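# Move sponge-filled tote from floor onto desk

## Task

Pick up the tote holding two yellow sponges from the floor and place it upright on the desk, with both sponges fully inside it (none draped over the rim); the robot must not tip over or finish leaning, and the tote must rest there on its own, not held by the robot.

## Robot and tools

Robot: a Hello Robot Stretch 3 with a single arm. It has a two-wheeled base (0.33 m long, 0.34 m wide) that can only drive forward/back and spin in place, a vertical mast carrying a lift, and a telescoping arm that sticks out to the robot's RIGHT side. To move the gripper forward or back you drive the base. Spins pivot about the wheel-axle midpoint, 0.05 m behind the front edge; with the arm in and wrist folded the swept radius is 0.28 m, larger if the wrist is unfolded.

Frames: the base frame has its origin on the floor between the drive wheels, x forward, y left, z up. hand_pose is reported in it, located where the closed fingertips meet. The odometry frame is the base frame where the scene began; heading is positive leftward, -3.142 to 3.142.

execute_actions takes "actions", a list run in order (empty list = just report state and images). Each action may have "robot", "steps" (1 to 450 control steps at 30 per second, default 1) and "until" (early exit condition, only together with steps). {"steps": n} alone waits. "robot" is one command, a list of up to 8 commands run one after another (items may be {"pause_s": s}, max 15 s), or {"stop": true} which brakes everything and clears the queue.

A command can hold:
- "base": exactly one of {"translate_m": d} (an offset in metres from the base's position when that command begins, forward positive, |d| at most 1) or {"rotate_rad": d} (an in-place turn offset in radians, counter-clockwise/left positive, |d| at most 3.2).
- "joints": a dict of absolute targets by name; unnamed joints keep their old targets. lift_m 0 to 1.1 (arm height on mast, m); arm_m 0 to 0.52 (extension, m); wrist_yaw_rad -1.345 to 4.42 (0 along the arm, positive swings toward the front, 3.0 folds over the base); wrist_pitch_rad -1.57 to 0.451 (0 level, negative tips fingers down); wrist_roll_rad -2.911 to 2.911 (0 = fingers side by side); gripper_m -0.089 to 0.179 (larger is wider; the actual fingertip gap is smaller than this by about 0.007 nearly shut to 0.025 fully open, and zero below 0.007); head_pan_rad -3.953 to 1.73 (0 forward, positive left, -1.57 faces along the arm); head_tilt_rad -1.53 to 0.419 (negative down).
- "contact_limits": {"arm_m": e}, an effort percentage 1 to 100 at which the arm halts; lower is softer, too low halts instantly. It lasts until the next arm command.
Base and joint motions begin together and keep running across later actions and while you think. A new command overrides at once; an older queue's remainder is thrown away. In a queue each command waits for the previous one to finish "done" (off_target also passes for base and gripper); other endings drop the rest.

"until" examples: {"robot": {"status": "ended"}} fires when nothing reads "moving" and no queue runs (the usual way to wait, with steps 450). Fields can be compared, e.g. {"robot": {"lift_m": [">", 0.3], "base_status": ["!=", "moving"]}}; operators =, !=, <, <=, >, >=. {"any": {"status": "ended"}} fires when any single motion or queue ends. Avoid "=" on readings since done allows tolerance. If any number is invalid the entire call is rejected and nothing runs.

zoom_image: {"camera": one of head_camera, nav_camera, wrist_camera, "region": [x0, y0, x1, y1]} in pixels of that camera's last image, top-left origin, at most 504x504.

finished_scene: {"scene": n} ends the current scene irreversibly and grades it; finish only once all motion has settled.

Results: base_status and joint_status per part read moving, done, off_target (rested away from goal, may still push), contact_stop (arm or lift pushed firmly and went slack), time_out, stopped, not_commanded, torque_fault (wrist servo off 10 s, limp). The bracket after base_status shows distance covered by wheel count vs goal. joint_goals lists targets; measured_speeds per second. "refusals", "queue" (idle/running/done/dropped/stopped) and "queue_left" describe commands; lines starting refused:/dropped: explain, counting from 0. robot.on_its_own appears when a goal was changed by the robot, a joint is slack/off, a motor at rest shows unusual effort (likely loaded or pressing), or base_tilt deviates 3+ degrees from its start value. motor_effort is percent of max, positive toward higher values, with peak in brackets; it is noisy and biased. lidar_m gives 12 distances from the base origin in 30-degree sectors (1st ahead, 4th left, 7th behind, 10th right) in a plane 0.17 m above floor; it sees table legs, not tops. wrist_depth_mm and head_depth_mm are 7x7 grids of median depth. Each call returns one image per camera taken at the end.

Speed: the base is fast (0.30 m/s, 1.9 rad/s) only when stowed: lift_m under 0.30, arm_m under 0.03, wrist_yaw_rad over 2.54; otherwise 0.10 m/s and 0.63 rad/s.

Gripping: command gripper_m below the object's width (lower grips tighter); release by going at least 0.02 above where the pads touched. Readings and done do not prove a grasp, so check images. Overly hard squeezes get reduced and heavy items may slip; send a new value to regrip.

Cautions: fold/unfold the wrist only with lift_m 0.32 to 0.95, pitch -0.4, roll near 0; after folding, lift can go down to 0.25. With yaw below -0.4 keep pitch at -0.5 or lower. Pushing on something rigid with the gripper higher than about 0.45 m can tip the robot before the contact stop; don't push again after a contact_stop. Don't drive while holding or pressing against something fixed, and watch for snags, especially reversing. If tilted, back out in small steps, lift the gripper off the obstacle, and if still tipped lower lift_m to about 0.2. Loose objects may get occasional nudges. Avoid drops, slams and hard hits; the tote must end upright on the desk, sponges inside, released by the robot.

Each tool is called after ">>>" in YAML: its name, and indented under it one key for each argument.

## Session

I'll start by observing the scene.

>>> execute_actions:
  actions: []

Scene clock: 0.00 s.
robot.base_odometry: x=+0.000 y=+0.000 heading=+0.000 (m, m, rad; robot's odometry frame)
robot.turned_by_wheels: +0.000 (rad since the last result)
robot.turned_by_imu: +0.000 (rad since the last result)
robot.base_tilt: forward=+0.0 right=-0.5 (deg)
robot.lidar_m: 1.35 1.34 1.62 2.21 2.21 1.99 2.44 2.37 2.10 1.50 1.26 1.66
robot.head_depth_mm: 1930 2035 2032 2018 2003 1988 1959 / 1922 2131 2149 2161 2164 2189 2149 / 1938 2000 2027 2034 2083 2078 2059 / 1871 1900 1909 1919 1949 1946 1954 / 1784 1794 1799 1823 1835 1838 1851 / 1702 1698 1730 1738 1739 1729 1078 / 1620 1626 1645 1645 1658 1412 1020
robot.base_status: not_commanded
robot.joint_positions: lift_m=+0.433 arm_m=-0.002 wrist_yaw_rad=+3.008 wrist_pitch_rad=-0.441 wrist_roll_rad=+0.009 gripper_m=+0.037 head_pan_rad=-0.015 head_tilt_rad=-0.005
robot.joint_goals: lift_m=+0.433 arm_m=-0.002 wrist_yaw_rad=+3.008 wrist_pitch_rad=-0.441 wrist_roll_rad=+0.009 gripper_m=+0.037 head_pan_rad=-0.015 head_tilt_rad=-0.005
robot.joint_status: lift_m=not_commanded arm_m=not_commanded wrist_yaw_rad=not_commanded wrist_pitch_rad=not_commanded wrist_roll_rad=not_commanded gripper_m=not_commanded head_pan_rad=not_commanded head_tilt_rad=not_commanded
robot.measured_speeds: translate_m=+0.000 rotate_rad=+0.000 lift_m=+0.000 arm_m=+0.000 wrist_yaw_rad=+0.000 wrist_pitch_rad=+0.000 wrist_roll_rad=+0.000 head_pan_rad=+0.000 head_tilt_rad=+0.000
robot: refusals=0 queue=idle queue_left=0
robot.motor_effort: left_wheel=+1 right_wheel=+1 lift_m=+19 arm_m=-1 wrist_yaw_rad=+0 wrist_pitch_rad=+5 wrist_roll_rad=-1 gripper_m=+0 head_pan_rad=+0 head_tilt_rad=+2 (%)
robot.hand_pose: x=+0.0083 y=+0.0766 z=+0.4402 quat_wxyz=(+0.201, +0.702, +0.107, +0.675) (m; robot's base frame)
robot.wrist_depth_mm: - - - - - - - / - - - - - - - / - - - - - - - / 942 941 927 959 949 912 948 / 780 770 - 769 786 775 773 / 661 651 - 664 - 665 661 / 585 579 - 567 568 578 570
pictures: head_camera (sideways: a quarter turn clockwise sets it upright), nav_camera (sideways: a quarter turn counterclockwise sets it upright), wrist_camera
Images, in order (width x height): head_camera 896x504, nav_camera 672x504, wrist_camera 644x364.

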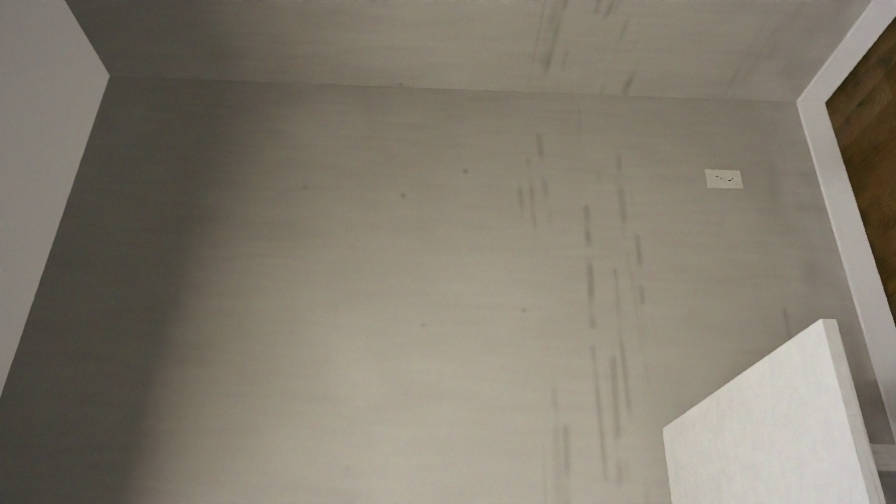

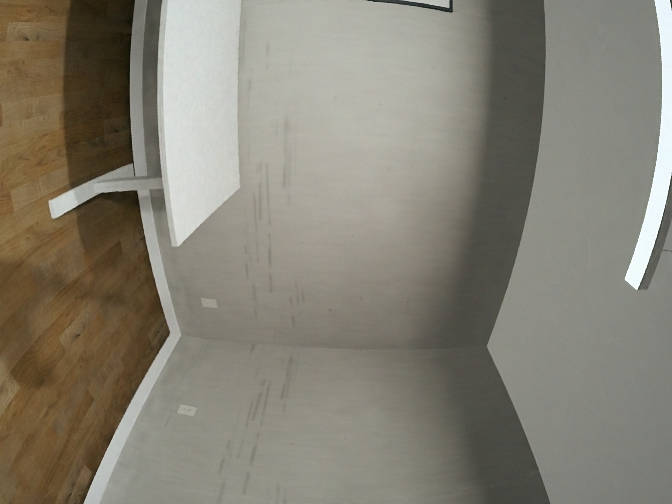

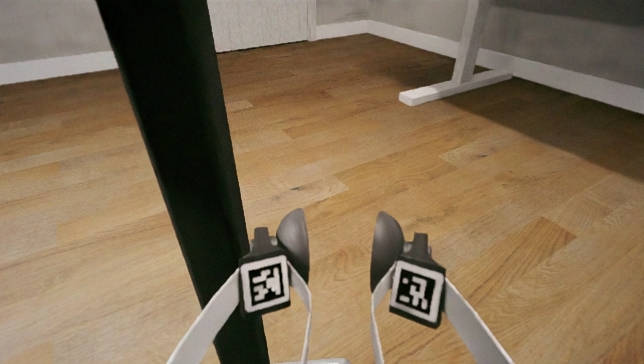

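>>> execute_actions:
  actions:
    - {"robot": {"joints": {"head_pan_rad": -1.4, "head_tilt_rad": -0.7}}, "steps": 200, "until": {"robot": {"status": "ended"}}}

Scene clock: 3.90 s.
robot.base_odometry: x=+0.000 y=+0.000 heading=+0.000 (m, m, rad; robot's odometry frame)
robot.turned_by_wheels: +0.000 (rad since the last result)
robot.turned_by_imu: -0.001 (rad since the last result)
robot.base_tilt: forward=+0.1 right=-0.5 (deg)
robot.lidar_m: 1.34 1.34 1.62 2.22 2.21 1.99 2.43 2.37 2.10 1.49 1.26 1.66
robot.head_depth_mm: 1423 1644 1967 1994 1619 1368 1183 / 1392 1528 1637 1847 1607 1364 1173 / 1367 1535 1783 1813 1600 1354 1174 / 1330 1507 1717 1806 1594 1345 1167 / 1291 1459 1654 1792 1587 1341 1162 / 1272 1416 1428 1774 1573 1333 1155 / 1250 1410 1601 1807 1575 1334 1159
robot.base_status: not_commanded
robot.joint_positions: lift_m=+0.433 arm_m=-0.002 wrist_yaw_rad=+3.008 wrist_pitch_rad=-0.441 wrist_roll_rad=+0.009 gripper_m=+0.037 head_pan_rad=-1.393 head_tilt_rad=-0.691
robot.joint_goals: lift_m=+0.433 arm_m=-0.002 wrist_yaw_rad=+3.008 wrist_pitch_rad=-0.441 wrist_roll_rad=+0.009 gripper_m=+0.037 head_pan_rad=-1.400 head_tilt_rad=-0.700
robot.joint_status: lift_m=not_commanded arm_m=not_commanded wrist_yaw_rad=not_commanded wrist_pitch_rad=not_commanded wrist_roll_rad=not_commanded gripper_m=not_commanded head_pan_rad=done head_tilt_rad=done
robot.measured_speeds: translate_m=+0.000 rotate_rad=+0.000 lift_m=+0.000 arm_m=+0.000 wrist_yaw_rad=+0.000 wrist_pitch_rad=+0.000 wrist_roll_rad=+0.000 head_pan_rad=+0.000 head_tilt_rad=+0.000
robot: refusals=0 queue=done queue_left=0
robot.motor_effort: left_wheel=+1(1) right_wheel=+0(1) lift_m=+19(19) arm_m=+0(2) wrist_yaw_rad=+0(0) wrist_pitch_rad=+5(5) wrist_roll_rad=-1(1) gripper_m=+0(1) head_pan_rad=-2(30) head_tilt_rad=-3(24) (%)
robot.hand_pose: x=+0.0083 y=+0.0766 z=+0.4402 quat_wxyz=(+0.201, +0.702, +0.107, +0.675) (m; robot's base frame)
robot.wrist_depth_mm: - - - - - - - / - - - - - - - / - - - - - - - / 935 913 919 924 934 928 939 / 771 766 - 800 803 767 781 / 663 654 - 666 - 658 662 / 583 574 - 573 568 574 568
pictures: head_camera (sideways: a quarter turn clockwise sets it upright), nav_camera (sideways: a quarter turn counterclockwise sets it upright), wrist_camera
camera_calibration (this result's frames):
head_camera: T_world_to_cam=[[-0.151513, 0.624081, -0.766529, 1.0178], [0.980488, 0.193154, -0.0365444, 0.0486244], [0.125252, -0.757109, -0.641169, 0.786942], [0, 0, 0, 1]] pos_world=[0.00796881, -0.0487836, 1.28652]
nav_camera: T_world_to_cam=[[0.164327, -0.617667, 0.76908, -0.95992], [-0.972275, -0.232924, 0.020677, 0.0322809], [0.166366, -0.751155, -0.638818, 0.787319], [0, 0, 0, 1]] pos_world=[0.0581443, 0.00600731, 1.24054]
wrist_camera: T_world_to_cam=[[0.997748, -0.0646371, -0.0179063, 0.0168417], [-0.0516125, -0.569417, -0.820427, 0.442954], [0.0428339, 0.819504, -0.571471, 0.349366], [0, 0, 0, 1]] pos_world=[-0.00890651, -0.032992, 0.563366]
Images, in order (width x height): head_camera 896x504, nav_camera 672x504, wrist_camera 644x364.

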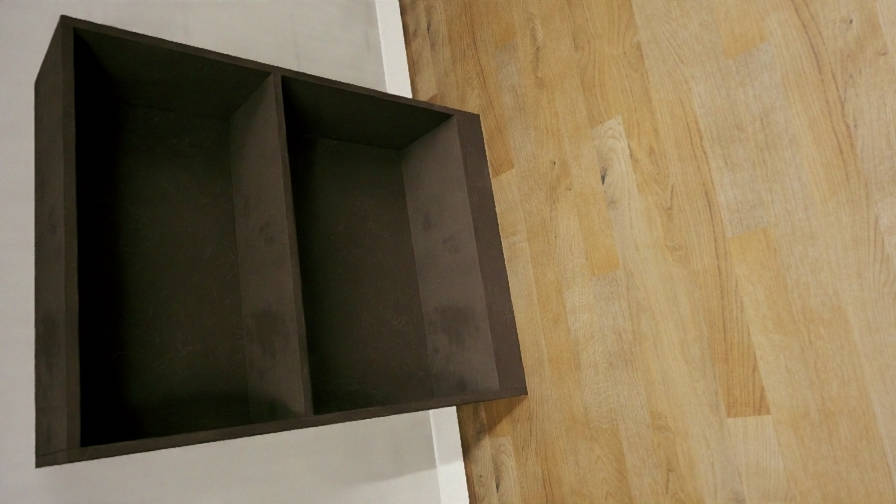

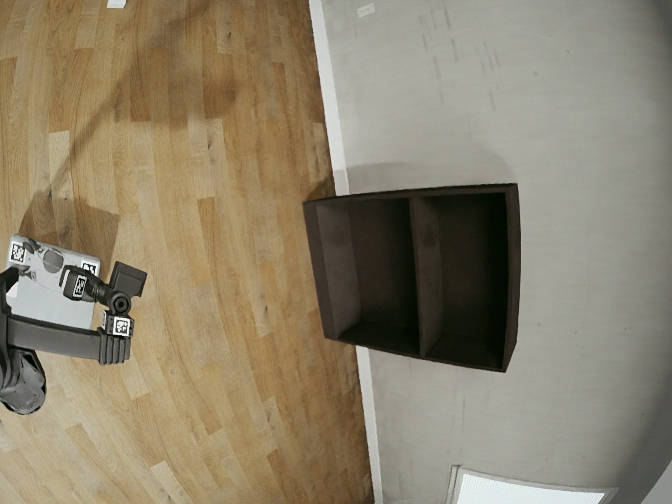

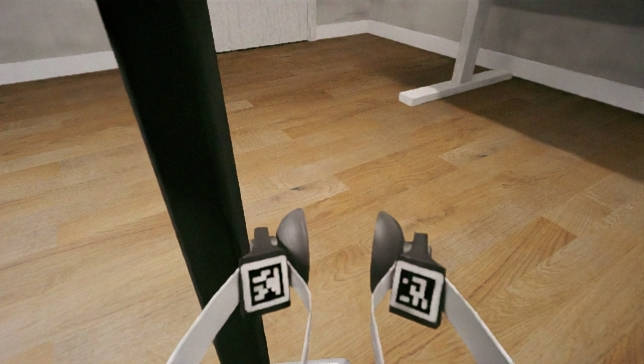

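>>> execute_actions:
  actions:
    - {"robot": {"joints": {"head_pan_rad": -2.8, "head_tilt_rad": -0.7}}, "steps": 200, "until": {"robot": {"status": "ended"}}}

Scene clock: 6.93 s.
robot.base_odometry: x=+0.000 y=+0.000 heading=+0.000 (m, m, rad; robot's odometry frame)
robot.turned_by_wheels: +0.000 (rad since the last result)
robot.turned_by_imu: -0.001 (rad since the last result)
robot.base_tilt: forward=+0.0 right=-0.4 (deg)
robot.lidar_m: 1.34 1.35 1.63 2.22 2.21 1.99 2.44 2.37 2.10 1.50 1.26 1.67
robot.head_depth_mm: 2494 2874 2575 1989 1630 1363 1186 / 2156 2337 2526 1975 1614 1365 1181 / 2122 2300 2498 1969 1610 1355 1172 / 2090 2280 2445 1951 1589 1350 1168 / 2090 2230 2421 1939 1586 1338 1169 / 2038 2222 2387 1938 1576 1331 1160 / 2037 2196 2361 1907 1563 1330 1155
robot.base_status: not_commanded
robot.joint_positions: lift_m=+0.433 arm_m=-0.002 wrist_yaw_rad=+3.008 wrist_pitch_rad=-0.441 wrist_roll_rad=+0.009 gripper_m=+0.037 head_pan_rad=-2.793 head_tilt_rad=-0.691
robot.joint_goals: lift_m=+0.433 arm_m=-0.002 wrist_yaw_rad=+3.008 wrist_pitch_rad=-0.441 wrist_roll_rad=+0.009 gripper_m=+0.037 head_pan_rad=-2.800 head_tilt_rad=-0.700
robot.joint_status: lift_m=not_commanded arm_m=not_commanded wrist_yaw_rad=not_commanded wrist_pitch_rad=not_commanded wrist_roll_rad=not_commanded gripper_m=not_commanded head_pan_rad=done head_tilt_rad=done
robot.measured_speeds: translate_m=+0.000 rotate_rad=+0.000 lift_m=+0.000 arm_m=+0.000 wrist_yaw_rad=+0.000 wrist_pitch_rad=+0.000 wrist_roll_rad=+0.000 head_pan_rad=+0.000 head_tilt_rad=+0.000
robot: refusals=0 queue=done queue_left=0
robot.motor_effort: left_wheel=+1(1) right_wheel=+0(0) lift_m=+19(19) arm_m=-1(1) wrist_yaw_rad=+0(0) wrist_pitch_rad=+5(5) wrist_roll_rad=-1(1) gripper_m=+1(0) head_pan_rad=-2(33) head_tilt_rad=-3(3) (%)
robot.hand_pose: x=+0.0083 y=+0.0766 z=+0.4402 quat_wxyz=(+0.201, +0.702, +0.107, +0.675) (m; robot's base frame)
robot.wrist_depth_mm: - - - - - - - / - - - - - - - / - - - - - - - / 933 930 946 940 950 938 952 / 786 762 - 787 796 778 786 / 661 652 - 666 - 658 665 / 573 577 - 576 568 582 572
pictures: head_camera (sideways: a quarter turn clockwise sets it upright), nav_camera (sideways: a quarter turn counterclockwise sets it upright), wrist_camera
camera_calibration (this result's frames):
head_camera: T_world_to_cam=[[0.589539, 0.25549, -0.766269, 1.01295], [0.357013, -0.933385, -0.0365377, 0.0524189], [-0.724559, -0.252028, -0.64148, 0.79253], [0, 0, 0, 1]] pos_world=[-0.0416502, -0.0101313, 1.2865]
nav_camera: T_world_to_cam=[[-0.58104, -0.267029, 0.768822, -0.955037], [-0.394802, 0.918534, 0.0206539, 0.0287884], [-0.711705, -0.291532, -0.639129, 0.79308], [0, 0, 0, 1]] pos_world=[0.0208893, -0.0502574, 1.24054]
Images, in order (width x height): head_camera 896x504, nav_camera 672x504, wrist_camera 644x364.

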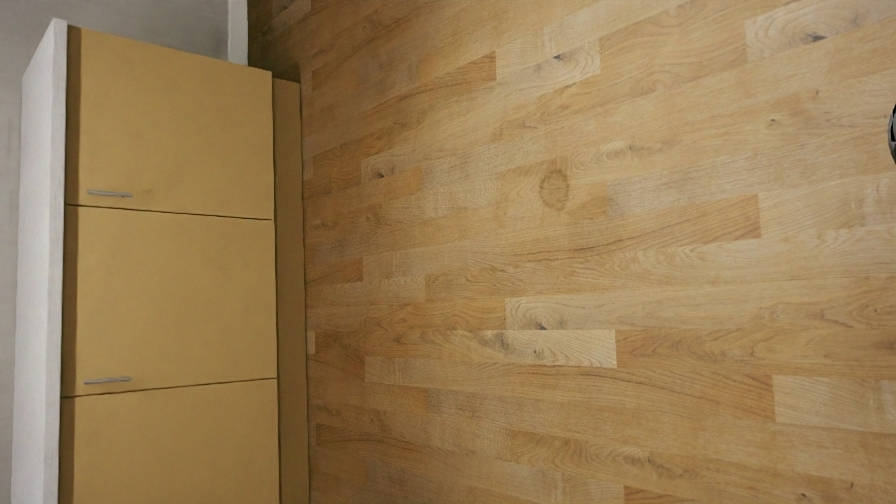

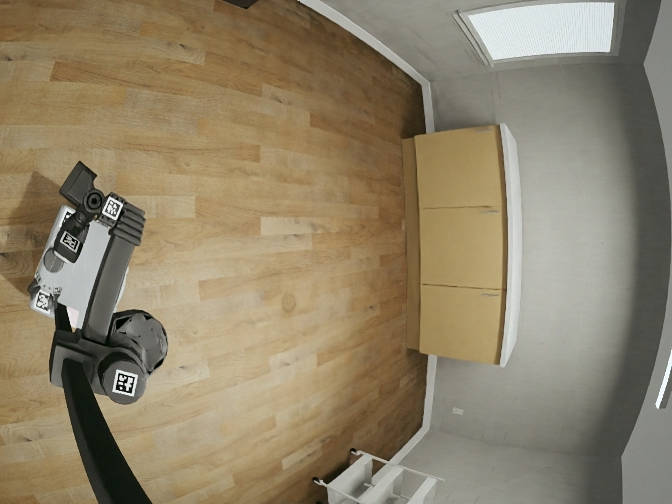

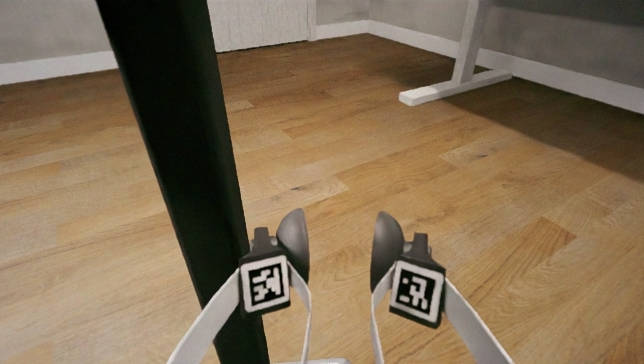

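>>> execute_actions:
  actions:
    - {"robot": {"joints": {"head_pan_rad": -3.9, "head_tilt_rad": -0.7}}, "steps": 200, "until": {"robot": {"status": "ended"}}}

Scene clock: 13.40 s.
robot.base_odometry: x=+0.000 y=+0.000 heading=+0.000 (m, m, rad; robot's odometry frame)
robot.turned_by_wheels: +0.000 (rad since the last result)
robot.turned_by_imu: -0.001 (rad since the last result)
robot.base_tilt: forward=+0.0 right=-0.5 (deg)
robot.lidar_m: 1.35 1.35 1.62 2.22 2.21 2.00 2.44 2.37 2.11 1.49 1.26 1.66
robot.head_depth_mm: - - - - - 1330 1183 / 1850 2080 - - - - 1133 / 1926 2143 2351 1968 1638 - - / 1984 2231 2410 1950 1596 1347 1189 / 2070 2329 2496 1944 1580 1343 1210 / 2123 2343 2340 1927 1585 1336 1183 / 2206 2131 2284 1903 1582 1333 1157
robot.base_status: not_commanded
robot.joint_positions: lift_m=+0.433 arm_m=-0.002 wrist_yaw_rad=+3.008 wrist_pitch_rad=-0.441 wrist_roll_rad=+0.009 gripper_m=+0.037 head_pan_rad=-3.893 head_tilt_rad=-0.691
robot.joint_goals: lift_m=+0.433 arm_m=-0.002 wrist_yaw_rad=+3.008 wrist_pitch_rad=-0.441 wrist_roll_rad=+0.009 gripper_m=+0.037 head_pan_rad=-3.900 head_tilt_rad=-0.700
robot.joint_status: lift_m=not_commanded arm_m=not_commanded wrist_yaw_rad=not_commanded wrist_pitch_rad=not_commanded wrist_roll_rad=not_commanded gripper_m=not_commanded head_pan_rad=done head_tilt_rad=done
robot.measured_speeds: translate_m=+0.000 rotate_rad=+0.000 lift_m=+0.000 arm_m=+0.000 wrist_yaw_rad=+0.000 wrist_pitch_rad=+0.000 wrist_roll_rad=+0.000 head_pan_rad=+0.000 head_tilt_rad=+0.000
robot: refusals=0 queue=done queue_left=0
robot.motor_effort: left_wheel=+1(1) right_wheel=+1(0) lift_m=+19(19) arm_m=+0(1) wrist_yaw_rad=+0(0) wrist_pitch_rad=+5(5) wrist_roll_rad=-1(1) gripper_m=+0(0) head_pan_rad=-2(32) head_tilt_rad=-3(2) (%)
robot.hand_pose: x=+0.0083 y=+0.0766 z=+0.4402 quat_wxyz=(+0.201, +0.702, +0.107, +0.675) (m; robot's base frame)
robot.wrist_depth_mm: - - - - - - - / - - - - - - - / - - - - - - - / 919 916 947 953 944 940 962 / 779 780 - 790 805 778 782 / 655 665 - 665 - 659 660 / 573 582 - 583 570 579 576
pictures: head_camera (sideways: a quarter turn clockwise sets it upright), nav_camera (sideways: a quarter turn counterclockwise sets it upright), wrist_camera
camera_calibration (this result's frames):
head_camera: T_world_to_cam=[[0.495131, -0.409534, -0.766242, 1.01349], [-0.669898, -0.741553, -0.0365371, 0.0586822], [-0.553247, 0.531395, -0.641512, 0.791527], [0, 0, 0, 1]] pos_world=[-0.024588, 0.0379594, 1.28649]
nav_camera: T_world_to_cam=[[-0.501559, 0.396726, 0.768795, -0.955487], [0.639523, 0.768495, 0.0206515, 0.0224821], [-0.582622, 0.50202, -0.639161, 0.792334], [0, 0, 0, 1]] pos_world=[-0.0319795, -0.0359787, 1.24054]
wrist_camera: T_world_to_cam=[[0.997748, -0.0646371, -0.0179064, 0.0168418], [-0.0516126, -0.569417, -0.820427, 0.442954], [0.0428339, 0.819504, -0.571471, 0.349366], [0, 0, 0, 1]] pos_world=[-0.0089065, -0.032992, 0.563366]
Images, in order (width x height): head_camera 896x504, nav_camera 672x504, wrist_camera 644x364.

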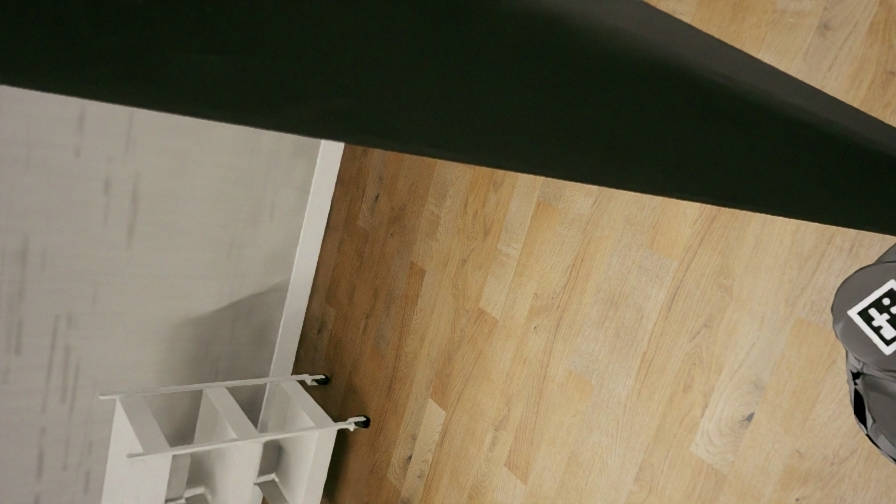

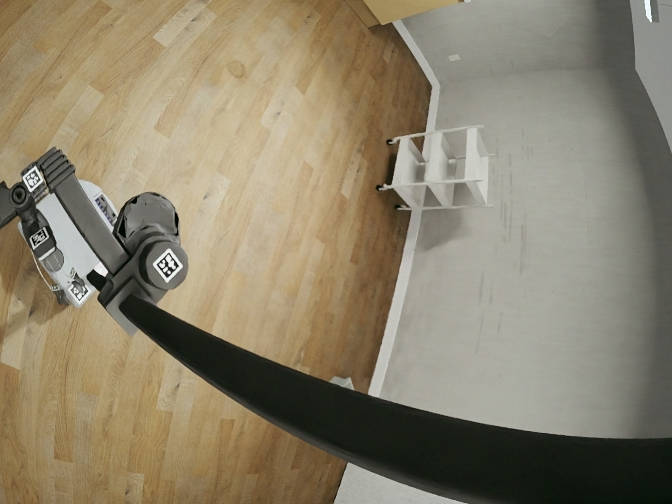

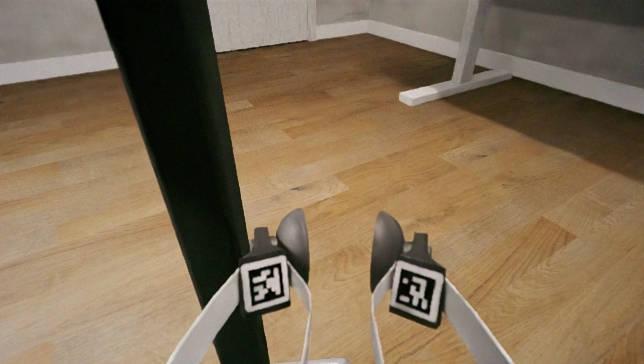

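>>> execute_actions:
  actions:
    - {"robot": {"base": {"rotate_rad": 1.9}, "joints": {"head_pan_rad": 0.0, "head_tilt_rad": -0.65, "lift_m": 0.27}}, "steps": 300, "until": {"robot": {"status": "ended"}}}

Scene clock: 28.60 s.
robot.base_odometry: x=+0.000 y=+0.000 heading=+1.900 (m, m, rad; robot's odometry frame)
robot.turned_by_wheels: +1.900 (rad since the last result)
robot.turned_by_imu: +1.857 (rad since the last result)
robot.base_tilt: forward=+0.0 right=-0.5 (deg)
robot.lidar_m: 2.20 1.99 2.01 2.37 2.39 1.50 1.53 1.59 1.94 1.35 1.62 2.23
robot.head_depth_mm: 1917 2146 2427 2082 1664 1395 1197 / 1892 2120 2394 2075 1645 1386 1196 / 1879 2081 2359 2057 1652 1386 1194 / 1854 2076 2329 1974 1645 1374 1186 / 1824 2040 2313 2024 1631 1373 1182 / 1816 2023 2264 2017 1622 1371 1173 / 1791 1995 2241 1991 1615 1357 1172
robot.base_status: done (rotate_rad +1.8999 of +1.9000)
robot.joint_positions: lift_m=+0.270 arm_m=-0.002 wrist_yaw_rad=+3.008 wrist_pitch_rad=-0.441 wrist_roll_rad=+0.009 gripper_m=+0.037 head_pan_rad=-0.007 head_tilt_rad=-0.655
robot.joint_goals: lift_m=+0.270 arm_m=-0.002 wrist_yaw_rad=+3.008 wrist_pitch_rad=-0.441 wrist_roll_rad=+0.009 gripper_m=+0.037 head_pan_rad=+0.000 head_tilt_rad=-0.650
robot.joint_status: lift_m=done arm_m=not_commanded wrist_yaw_rad=not_commanded wrist_pitch_rad=not_commanded wrist_roll_rad=not_commanded gripper_m=not_commanded head_pan_rad=done head_tilt_rad=done
robot.measured_speeds: translate_m=+0.000 rotate_rad=+0.000 lift_m=+0.000 arm_m=+0.000 wrist_yaw_rad=+0.000 wrist_pitch_rad=+0.000 wrist_roll_rad=+0.000 head_pan_rad=+0.000 head_tilt_rad=+0.000
robot: refusals=0 queue=done queue_left=0
robot.motor_effort: left_wheel=-2(10) right_wheel=+2(7) lift_m=+15(18) arm_m=-1(1) wrist_yaw_rad=+0(0) wrist_pitch_rad=+5(5) wrist_roll_rad=-1(1) gripper_m=+0(1) head_pan_rad=+3(30) head_tilt_rad=+2(5) (%)
robot.hand_pose: x=+0.0083 y=+0.0766 z=+0.2777 quat_wxyz=(+0.201, +0.702, +0.108, +0.675) (m; robot's base frame)
robot.wrist_depth_mm: - - - - - - - / - - - - - - - / 845 869 874 867 847 862 879 / 679 682 671 676 679 697 684 / 558 559 - 552 589 550 559 / 479 489 - - - 473 477 / - - - - 412 411 410
pictures: head_camera (sideways: a quarter turn clockwise sets it upright), nav_camera (sideways: a quarter turn counterclockwise sets it upright), wrist_camera
camera_calibration (this result's frames):
head_camera: T_world_to_cam=[[-0.61326, -0.0343049, -0.789136, 1.05009], [-0.00814009, 0.999278, -0.0371141, 0.0553985], [0.789839, -0.016337, -0.613096, 0.746369], [0, 0, 0, 1]] pos_world=[0.0549165, -0.00714192, 1.28832]
nav_camera: T_world_to_cam=[[0.609223, 0.0480817, 0.79154, -0.99191], [0.0492873, -0.998526, 0.0227201, 0.0233883], [0.791466, 0.0251712, -0.610695, 0.746922], [0, 0, 0, 1]] pos_world=[0.0119784, 0.0522457, 1.24075]
wrist_camera: T_world_to_cam=[[0.997747, -0.0646461, -0.0179388, 0.0139456], [-0.0516643, -0.569798, -0.820159, 0.309582], [0.0427985, 0.819238, -0.571855, 0.256717], [0, 0, 0, 1]] pos_world=[-0.00890693, -0.0330111, 0.400961]
Images, in order (width x height): head_camera 896x504, nav_camera 672x504, wrist_camera 644x364.

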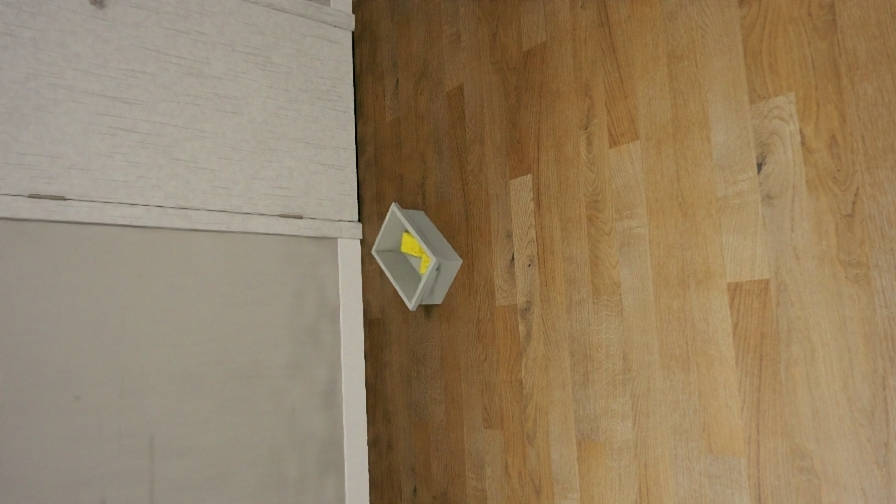

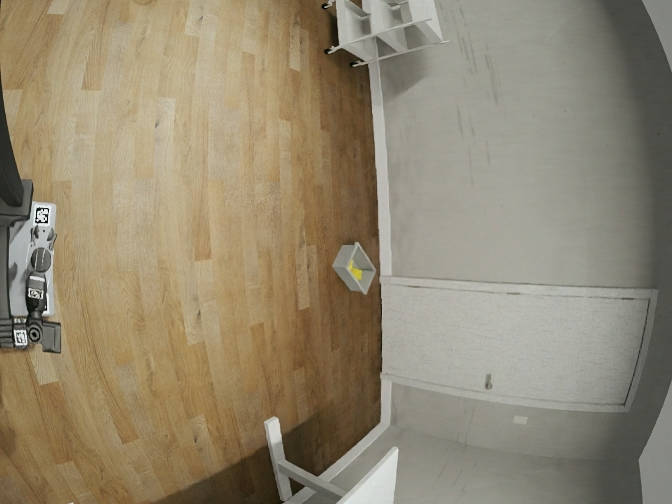

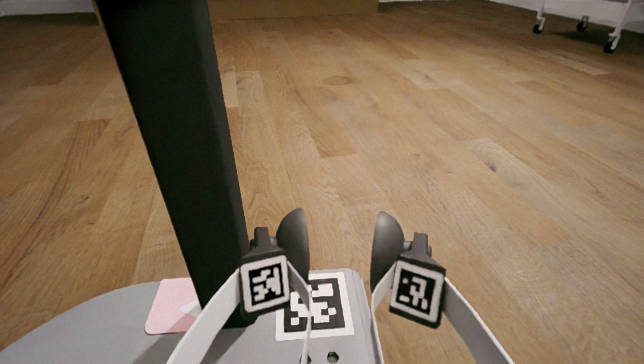

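>>> zoom_image:
  camera: "head_camera"
  region: [350, 190, 490, 320]

Region (350, 190, 490, 320) of head_camera's 896x504 image, scaled by 3.600, with more detail than that image has; it fills the top 468 rows of this view, and the rest is white.

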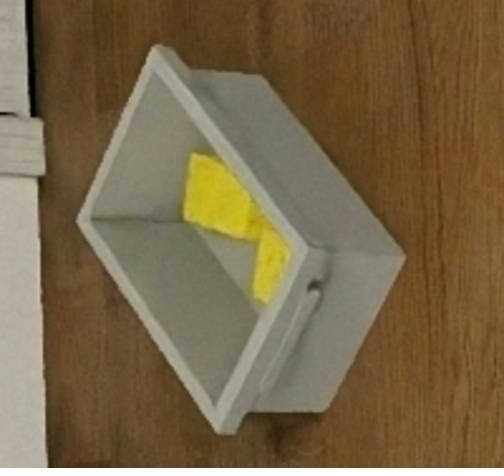

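>>> execute_actions:
  actions:
    - {"robot": {"base": {"rotate_rad": -0.275}, "joints": {"lift_m": 0.29, "wrist_pitch_rad": -0.4}}, "steps": 200, "until": {"robot": {"base_status": ["!=", "moving"]}}}
    - {"robot": {"base": {"translate_m": 1.0}, "joints": {"head_pan_rad": -0.6, "head_tilt_rad": -0.8}}, "steps": 200, "until": {"robot": {"translate_m": [">=", 0.16]}}}
    - {"robot": {"base": {"translate_m": 1.0}}, "steps": 300, "until": {"robot": {"status": "ended"}}}

Scene clock: 111.23 s.
robot.base_odometry: x=-0.063 y=+1.161 heading=+1.625 (m, m, rad; robot's odometry frame)
robot.turned_by_wheels: -0.275 (rad since the last result)
robot.turned_by_imu: -0.267 (rad since the last result)
robot.base_tilt: forward=+0.0 right=-0.4 (deg)
robot.lidar_m: 1.13 1.11 1.23 1.74 2.93 3.06 2.37 2.63 1.57 1.33 0.86 1.41
robot.head_depth_mm: 1129 1251 1411 1616 1463 1276 1145 / 1199 1333 1514 1678 1497 1290 1143 / 1269 1421 1632 1749 1488 1286 1136 / 1347 1525 1768 1749 1477 1283 1131 / 1435 1647 1915 1750 1475 1274 1131 / 1397 1542 1754 1730 1460 1271 1126 / 1251 1377 1523 1636 1456 1266 1118
robot.base_status: done (translate_m +1.0000 of +1.0000)
robot.joint_positions: lift_m=+0.290 arm_m=-0.002 wrist_yaw_rad=+3.008 wrist_pitch_rad=-0.421 wrist_roll_rad=+0.009 gripper_m=+0.037 head_pan_rad=-0.593 head_tilt_rad=-0.791
robot.joint_goals: lift_m=+0.290 arm_m=-0.002 wrist_yaw_rad=+3.008 wrist_pitch_rad=-0.400 wrist_roll_rad=+0.009 gripper_m=+0.037 head_pan_rad=-0.600 head_tilt_rad=-0.800
robot.joint_status: lift_m=done arm_m=not_commanded wrist_yaw_rad=not_commanded wrist_pitch_rad=done wrist_roll_rad=not_commanded gripper_m=not_commanded head_pan_rad=done head_tilt_rad=done
robot.measured_speeds: translate_m=+0.000 rotate_rad=+0.000 lift_m=+0.000 arm_m=+0.000 wrist_yaw_rad=+0.000 wrist_pitch_rad=+0.000 wrist_roll_rad=+0.000 head_pan_rad=+0.000 head_tilt_rad=+0.000
robot: refusals=0 queue=done queue_left=0
robot.motor_effort: left_wheel=+3(13) right_wheel=-1(4) lift_m=+22(27) arm_m=-1(2) wrist_yaw_rad=+0(1) wrist_pitch_rad=+8(9) wrist_roll_rad=+0(0) gripper_m=+0(1) head_pan_rad=-2(25) head_tilt_rad=-3(12) (%)
robot.hand_pose: x=+0.0087 y=+0.0791 z=+0.3017 quat_wxyz=(+0.195, +0.703, +0.101, +0.677) (m; robot's base frame)
robot.wrist_depth_mm: - - - - - - 917 / - - - - - - 913 / 936 953 955 943 924 888 870 / 724 729 740 739 735 674 573 / 596 603 - 599 622 596 575 / 506 509 - 523 - 504 508 / 457 - - - 440 436 439
pictures: head_camera (sideways: a quarter turn clockwise sets it upright), nav_camera (sideways: a quarter turn counterclockwise sets it upright), wrist_camera
camera_calibration (this result's frames):
head_camera: T_world_to_cam=[[-0.613802, 0.367257, -0.698834, 0.932398], [0.541948, 0.839694, -0.0347217, 0.048922], [0.574055, -0.400044, -0.714441, 0.879507], [0, 0, 0, 1]] pos_world=[0.0409086, -0.0316679, 1.28165]
nav_camera: T_world_to_cam=[[0.618362, -0.353751, 0.701775, -0.87497], [-0.509185, -0.860528, 0.014888, 0.036995], [0.598631, -0.36654, -0.712243, 0.880185], [0, 0, 0, 1]] pos_world=[0.0329795, 0.0449365, 1.24039]
wrist_camera: T_world_to_cam=[[0.997794, -0.0642889, -0.016555, 0.0137557], [-0.0494546, -0.553465, -0.831403, 0.332836], [0.0442874, 0.830388, -0.555423, 0.262496], [0, 0, 0, 1]] pos_world=[-0.00889035, -0.032876, 0.422745]
Images, in order (width x height): head_camera 896x504, nav_camera 672x504, wrist_camera 644x364.

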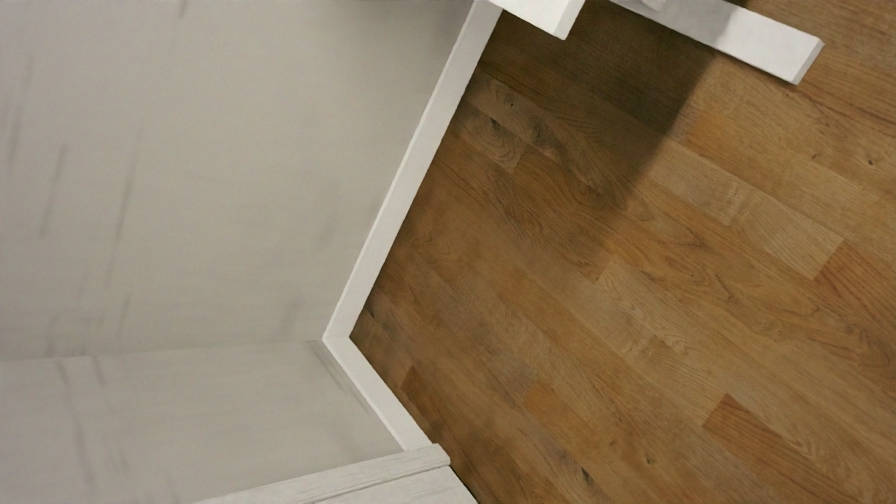

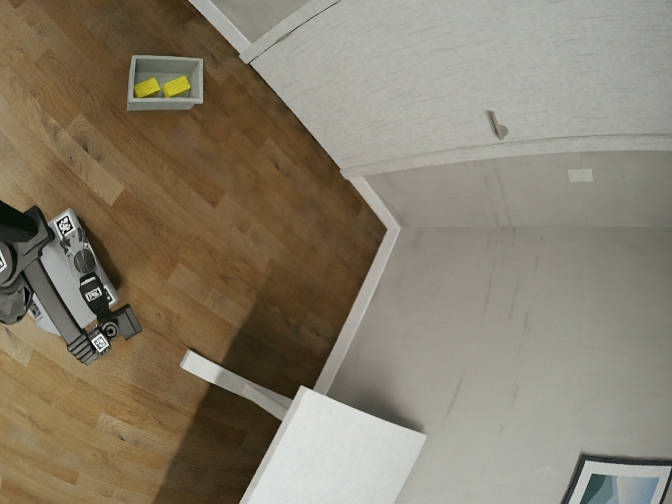

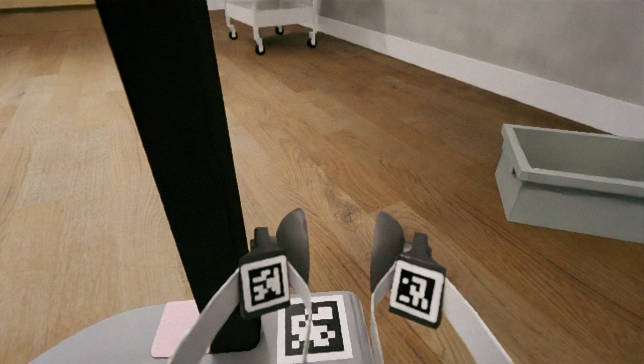

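>>> execute_actions:
  actions:
    - {"robot": {"base": {"rotate_rad": 2.27}, "joints": {"head_pan_rad": -1.57, "head_tilt_rad": -1.05}}, "steps": 200, "until": {"robot": {"rotate_rad": [">=", 1.9]}}}
    - {"robot": {"joints": {"lift_m": 0.36}}, "steps": 100, "until": {"robot": {"lift_m": [">=", 0.335]}}}
    - {"robot": {"joints": {"wrist_yaw_rad": 0.57, "gripper_m": 0.1}}, "steps": 300, "until": {"robot": {"status": "ended"}}}

Scene clock: 128.50 s.
robot.base_odometry: x=-0.063 y=+1.161 heading=-2.388 (m, m, rad; robot's odometry frame)
robot.turned_by_wheels: +2.270 (rad since the last result)
robot.turned_by_imu: +2.216 (rad since the last result)
robot.base_tilt: forward=+0.0 right=-0.5 (deg)
robot.lidar_m: 2.87 3.01 2.38 2.59 1.51 0.86 1.31 1.29 1.11 1.11 1.33 1.74
robot.head_depth_mm: 1014 1188 1454 1470 1322 1206 1102 / 1058 1237 1511 1457 1312 1195 1110 / 1097 1304 1556 1434 1308 1242 - / 1133 1360 1579 1399 1302 - - / 1180 1423 1594 1394 1300 1184 1086 / 1225 1479 1617 1436 1298 1181 1083 / 1267 1552 1605 1431 1290 1171 1083
robot.base_status: done (rotate_rad +2.2699 of +2.2700)
robot.joint_positions: lift_m=+0.360 arm_m=-0.002 wrist_yaw_rad=+0.572 wrist_pitch_rad=-0.421 wrist_roll_rad=+0.009 gripper_m=+0.100 head_pan_rad=-1.563 head_tilt_rad=-1.037
robot.joint_goals: lift_m=+0.360 arm_m=-0.002 wrist_yaw_rad=+0.570 wrist_pitch_rad=-0.400 wrist_roll_rad=+0.009 gripper_m=+0.100 head_pan_rad=-1.570 head_tilt_rad=-1.050
robot.joint_status: lift_m=done arm_m=not_commanded wrist_yaw_rad=done wrist_pitch_rad=done wrist_roll_rad=not_commanded gripper_m=done head_pan_rad=done head_tilt_rad=done
robot.measured_speeds: translate_m=+0.000 rotate_rad=+0.000 lift_m=+0.000 arm_m=+0.000 wrist_yaw_rad=+0.000 wrist_pitch_rad=+0.000 wrist_roll_rad=+0.000 head_pan_rad=+0.000 head_tilt_rad=+0.000
robot: refusals=0 queue=done queue_left=0
robot.motor_effort: left_wheel=-2(9) right_wheel=+2(7) lift_m=+23(22) arm_m=-1(1) wrist_yaw_rad=-2(1) wrist_pitch_rad=+8(8) wrist_roll_rad=-1(1) gripper_m=+1(79) head_pan_rad=-2(32) head_tilt_rad=-4(15) (%)
robot.hand_pose: x=+0.0997 y=-0.3314 z=+0.3718 quat_wxyz=(+0.703, +0.337, -0.625, +0.052) (m; robot's base frame)
robot.wrist_depth_mm: - - - - - 817 684 / - - - - - 849 699 / - - - - - 876 743 / 840 847 867 841 840 848 757 / 697 691 720 705 638 581 610 / 582 596 569 586 576 552 504 / 513 506 509 513 500 491 477
pictures: head_camera (sideways: a quarter turn clockwise sets it upright), nav_camera (sideways: a quarter turn counterclockwise sets it upright), wrist_camera
camera_calibration (this result's frames):
head_camera: T_world_to_cam=[[-0.0451626, 0.862947, -0.503272, 0.674135], [0.998955, 0.0354956, -0.0287808, 0.0383895], [-0.00697237, -0.504046, -0.863649, 1.07705], [0, 0, 0, 1]] pos_world=[-0.000394167, -0.040223, 1.27057]
nav_camera: T_world_to_cam=[[0.0588881, -0.859906, 0.507045, -0.617845], [-0.997666, -0.0682809, 0.0000700565, 0.0592684], [0.0345612, -0.505865, -0.86192, 1.07824], [0, 0, 0, 1]] pos_world=[0.0582487, 0.0182006, 1.24262]
wrist_camera: T_world_to_cam=[[-0.801181, -0.598194, -0.0165205, -0.0998675], [-0.321078, 0.452999, -0.831685, 0.52916], [0.504993, -0.661026, -0.555001, 0.0979204], [0, 0, 0, 1]] pos_world=[0.0404405, -0.234721, 0.492791]
Images, in order (width x height): head_camera 896x504, nav_camera 672x504, wrist_camera 644x364.

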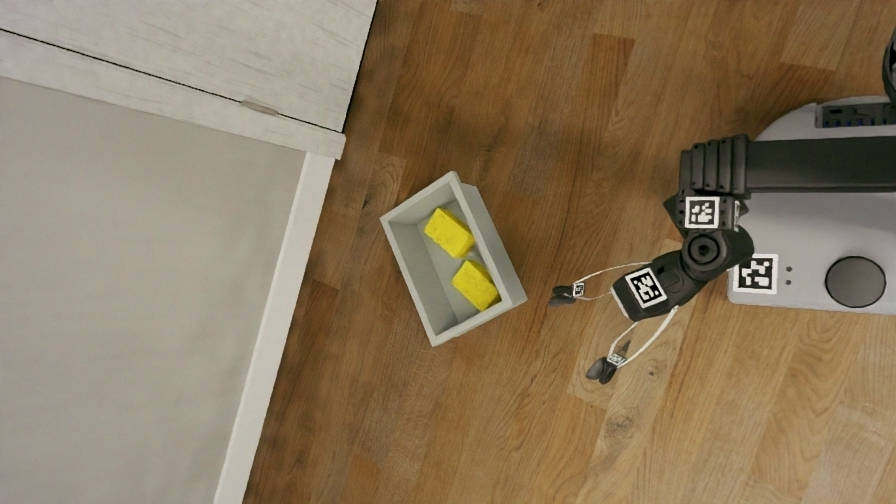

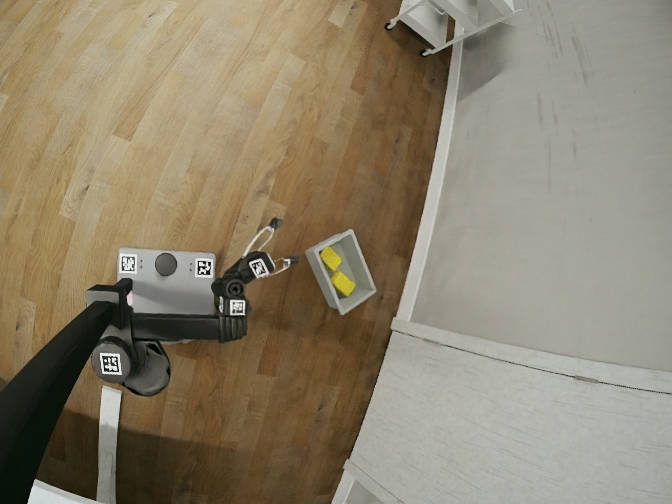

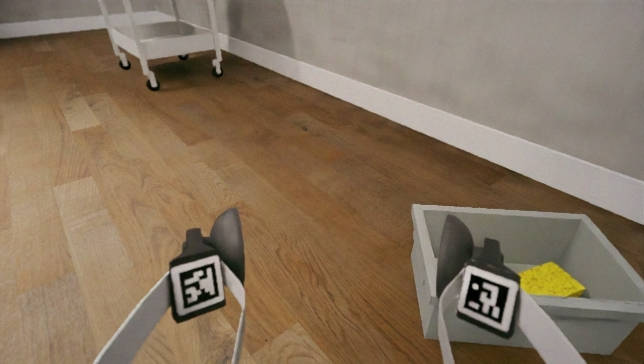

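>>> zoom_image:
  camera: "head_camera"
  region: [360, 160, 560, 360]

>>> zoom_image:
  camera: "wrist_camera"
  region: [394, 184, 644, 364]

Region (360, 160, 560, 360) of head_camera's 896x504 image, scaled by 2.520, with more detail than that image has.

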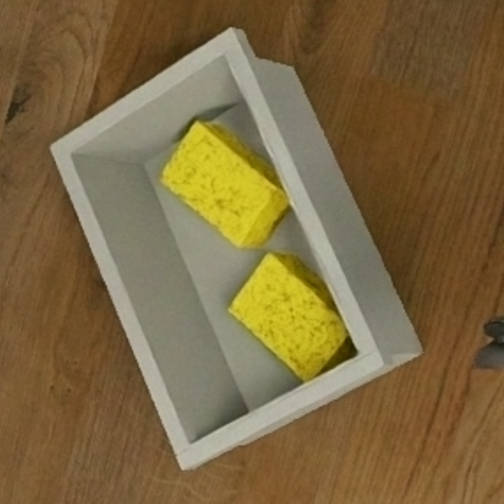

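Region (394, 184, 644, 364) of wrist_camera's 644x364 image, scaled by 2.016; it fills the top 363 rows of this view, and the rest is white.

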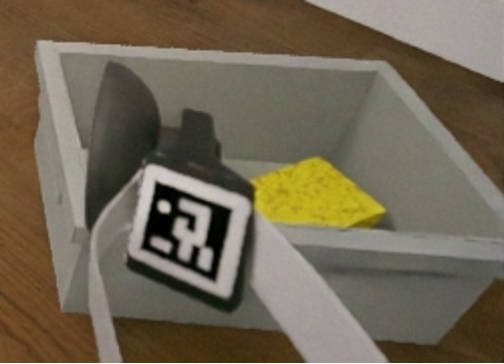

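>>> execute_actions:
  actions:
    - {"robot": {"base": {"translate_m": -0.012}, "joints": {"arm_m": 0.46, "wrist_yaw_rad": 0.52, "wrist_pitch_rad": -1.57, "wrist_roll_rad": 1.57, "gripper_m": 0.075, "lift_m": 0.33}}, "steps": 300, "until": {"robot": {"status": "ended"}}}

Scene clock: 193.40 s.
robot.base_odometry: x=-0.054 y=+1.169 heading=-2.388 (m, m, rad; robot's odometry frame)
robot.turned_by_wheels: +0.000 (rad since the last result)
robot.turned_by_imu: -0.001 (rad since the last result)
robot.base_tilt: forward=+0.0 right=-0.5 (deg)
robot.lidar_m: 2.88 3.01 2.38 2.58 1.50 0.85 1.30 1.28 1.12 1.10 1.32 1.75
robot.head_depth_mm: 1010 1189 1438 1465 1321 1202 1106 / 1050 1238 1510 1462 1316 1189 1108 / 1099 1313 1549 1410 1306 - - / 1134 1353 1586 1381 1301 1200 - / 1176 1412 1588 1395 1300 1179 1094 / 1212 1479 1602 1428 1295 1179 1085 / 1269 1552 1596 1430 1291 1176 1080
robot.base_status: done (translate_m -0.0120 of -0.0120)
robot.joint_positions: lift_m=+0.330 arm_m=+0.460 wrist_yaw_rad=+0.520 wrist_pitch_rad=-1.561 wrist_roll_rad=+1.564 gripper_m=+0.075 head_pan_rad=-1.563 head_tilt_rad=-1.037
robot.joint_goals: lift_m=+0.330 arm_m=+0.460 wrist_yaw_rad=+0.520 wrist_pitch_rad=-1.570 wrist_roll_rad=+1.570 gripper_m=+0.075 head_pan_rad=-1.570 head_tilt_rad=-1.050
robot.joint_status: lift_m=done arm_m=done wrist_yaw_rad=done wrist_pitch_rad=done wrist_roll_rad=done gripper_m=done head_pan_rad=done head_tilt_rad=done
robot.measured_speeds: translate_m=+0.000 rotate_rad=+0.000 lift_m=+0.000 arm_m=+0.000 wrist_yaw_rad=+0.000 wrist_pitch_rad=+0.000 wrist_roll_rad=+0.000 head_pan_rad=+0.000 head_tilt_rad=+0.000
robot: refusals=0 queue=done queue_left=0
robot.motor_effort: left_wheel=-2(8) right_wheel=+2(3) lift_m=+15(16) arm_m=+3(3) wrist_yaw_rad=+1(0) wrist_pitch_rad=-4(8) wrist_roll_rad=+2(6) gripper_m=+0(81) head_pan_rad=-2(2) head_tilt_rad=-4(4) (%)
robot.hand_pose: x=-0.0323 y=-0.5859 z=+0.2125 quat_wxyz=(+0.183, +0.185, -0.686, -0.679) (m; robot's base frame)
robot.wrist_depth_mm: 259 313 307 339 337 336 327 / 265 318 312 346 345 340 338 / 276 347 326 360 352 349 345 / 333 347 369 371 364 360 352 / 391 356 338 377 372 367 361 / 408 324 - 389 384 372 373 / 419 291 290 399 396 394 381
pictures: head_camera (sideways: a quarter turn clockwise sets it upright), nav_camera (sideways: a quarter turn counterclockwise sets it upright), wrist_camera
camera_calibration (this result's frames):
head_camera: T_world_to_cam=[[-0.0451473, 0.862948, -0.503272, 0.674135], [0.998956, 0.035478, -0.0287808, 0.0383895], [-0.00698127, -0.504046, -0.863649, 1.07705], [0, 0, 0, 1]] pos_world=[-0.000394877, -0.0402229, 1.27057]
nav_camera: T_world_to_cam=[[0.0588729, -0.859907, 0.507045, -0.617845], [-0.997667, -0.0682633, 0.0000700493, 0.0592684], [0.0345523, -0.505866, -0.86192, 1.07824], [0, 0, 0, 1]] pos_world=[0.058249, 0.0181997, 1.24262]
wrist_camera: T_world_to_cam=[[-0.51942, 0.850775, -0.0799046, 0.510974], [0.834908, 0.525194, 0.164623, 0.337494], [0.182022, 0.0187952, -0.983115, 0.38675], [0, 0, 0, 1]] pos_world=[-0.0867638, -0.619243, 0.365489]
Images, in order (width x height): head_camera 896x504, nav_camera 672x504, wrist_camera 644x364.

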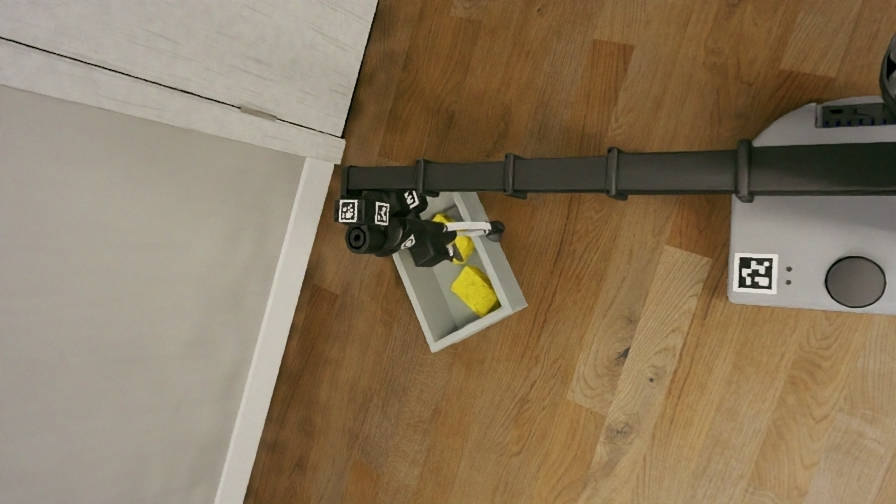

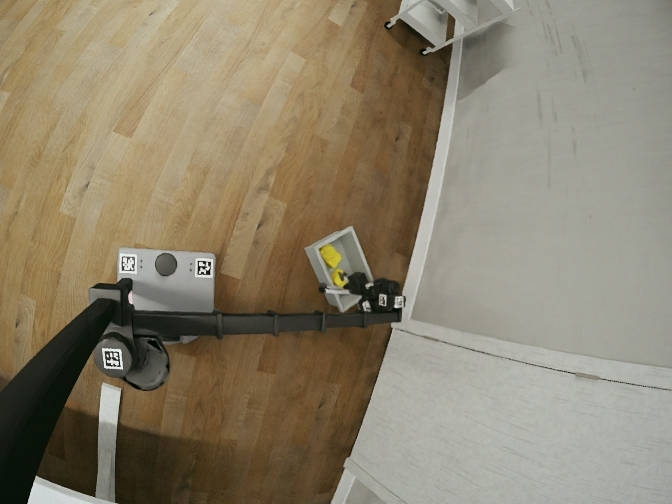

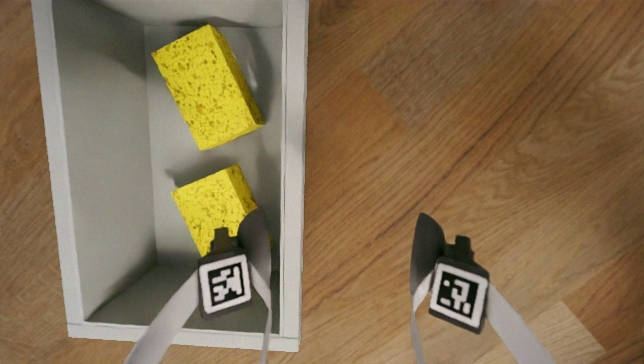

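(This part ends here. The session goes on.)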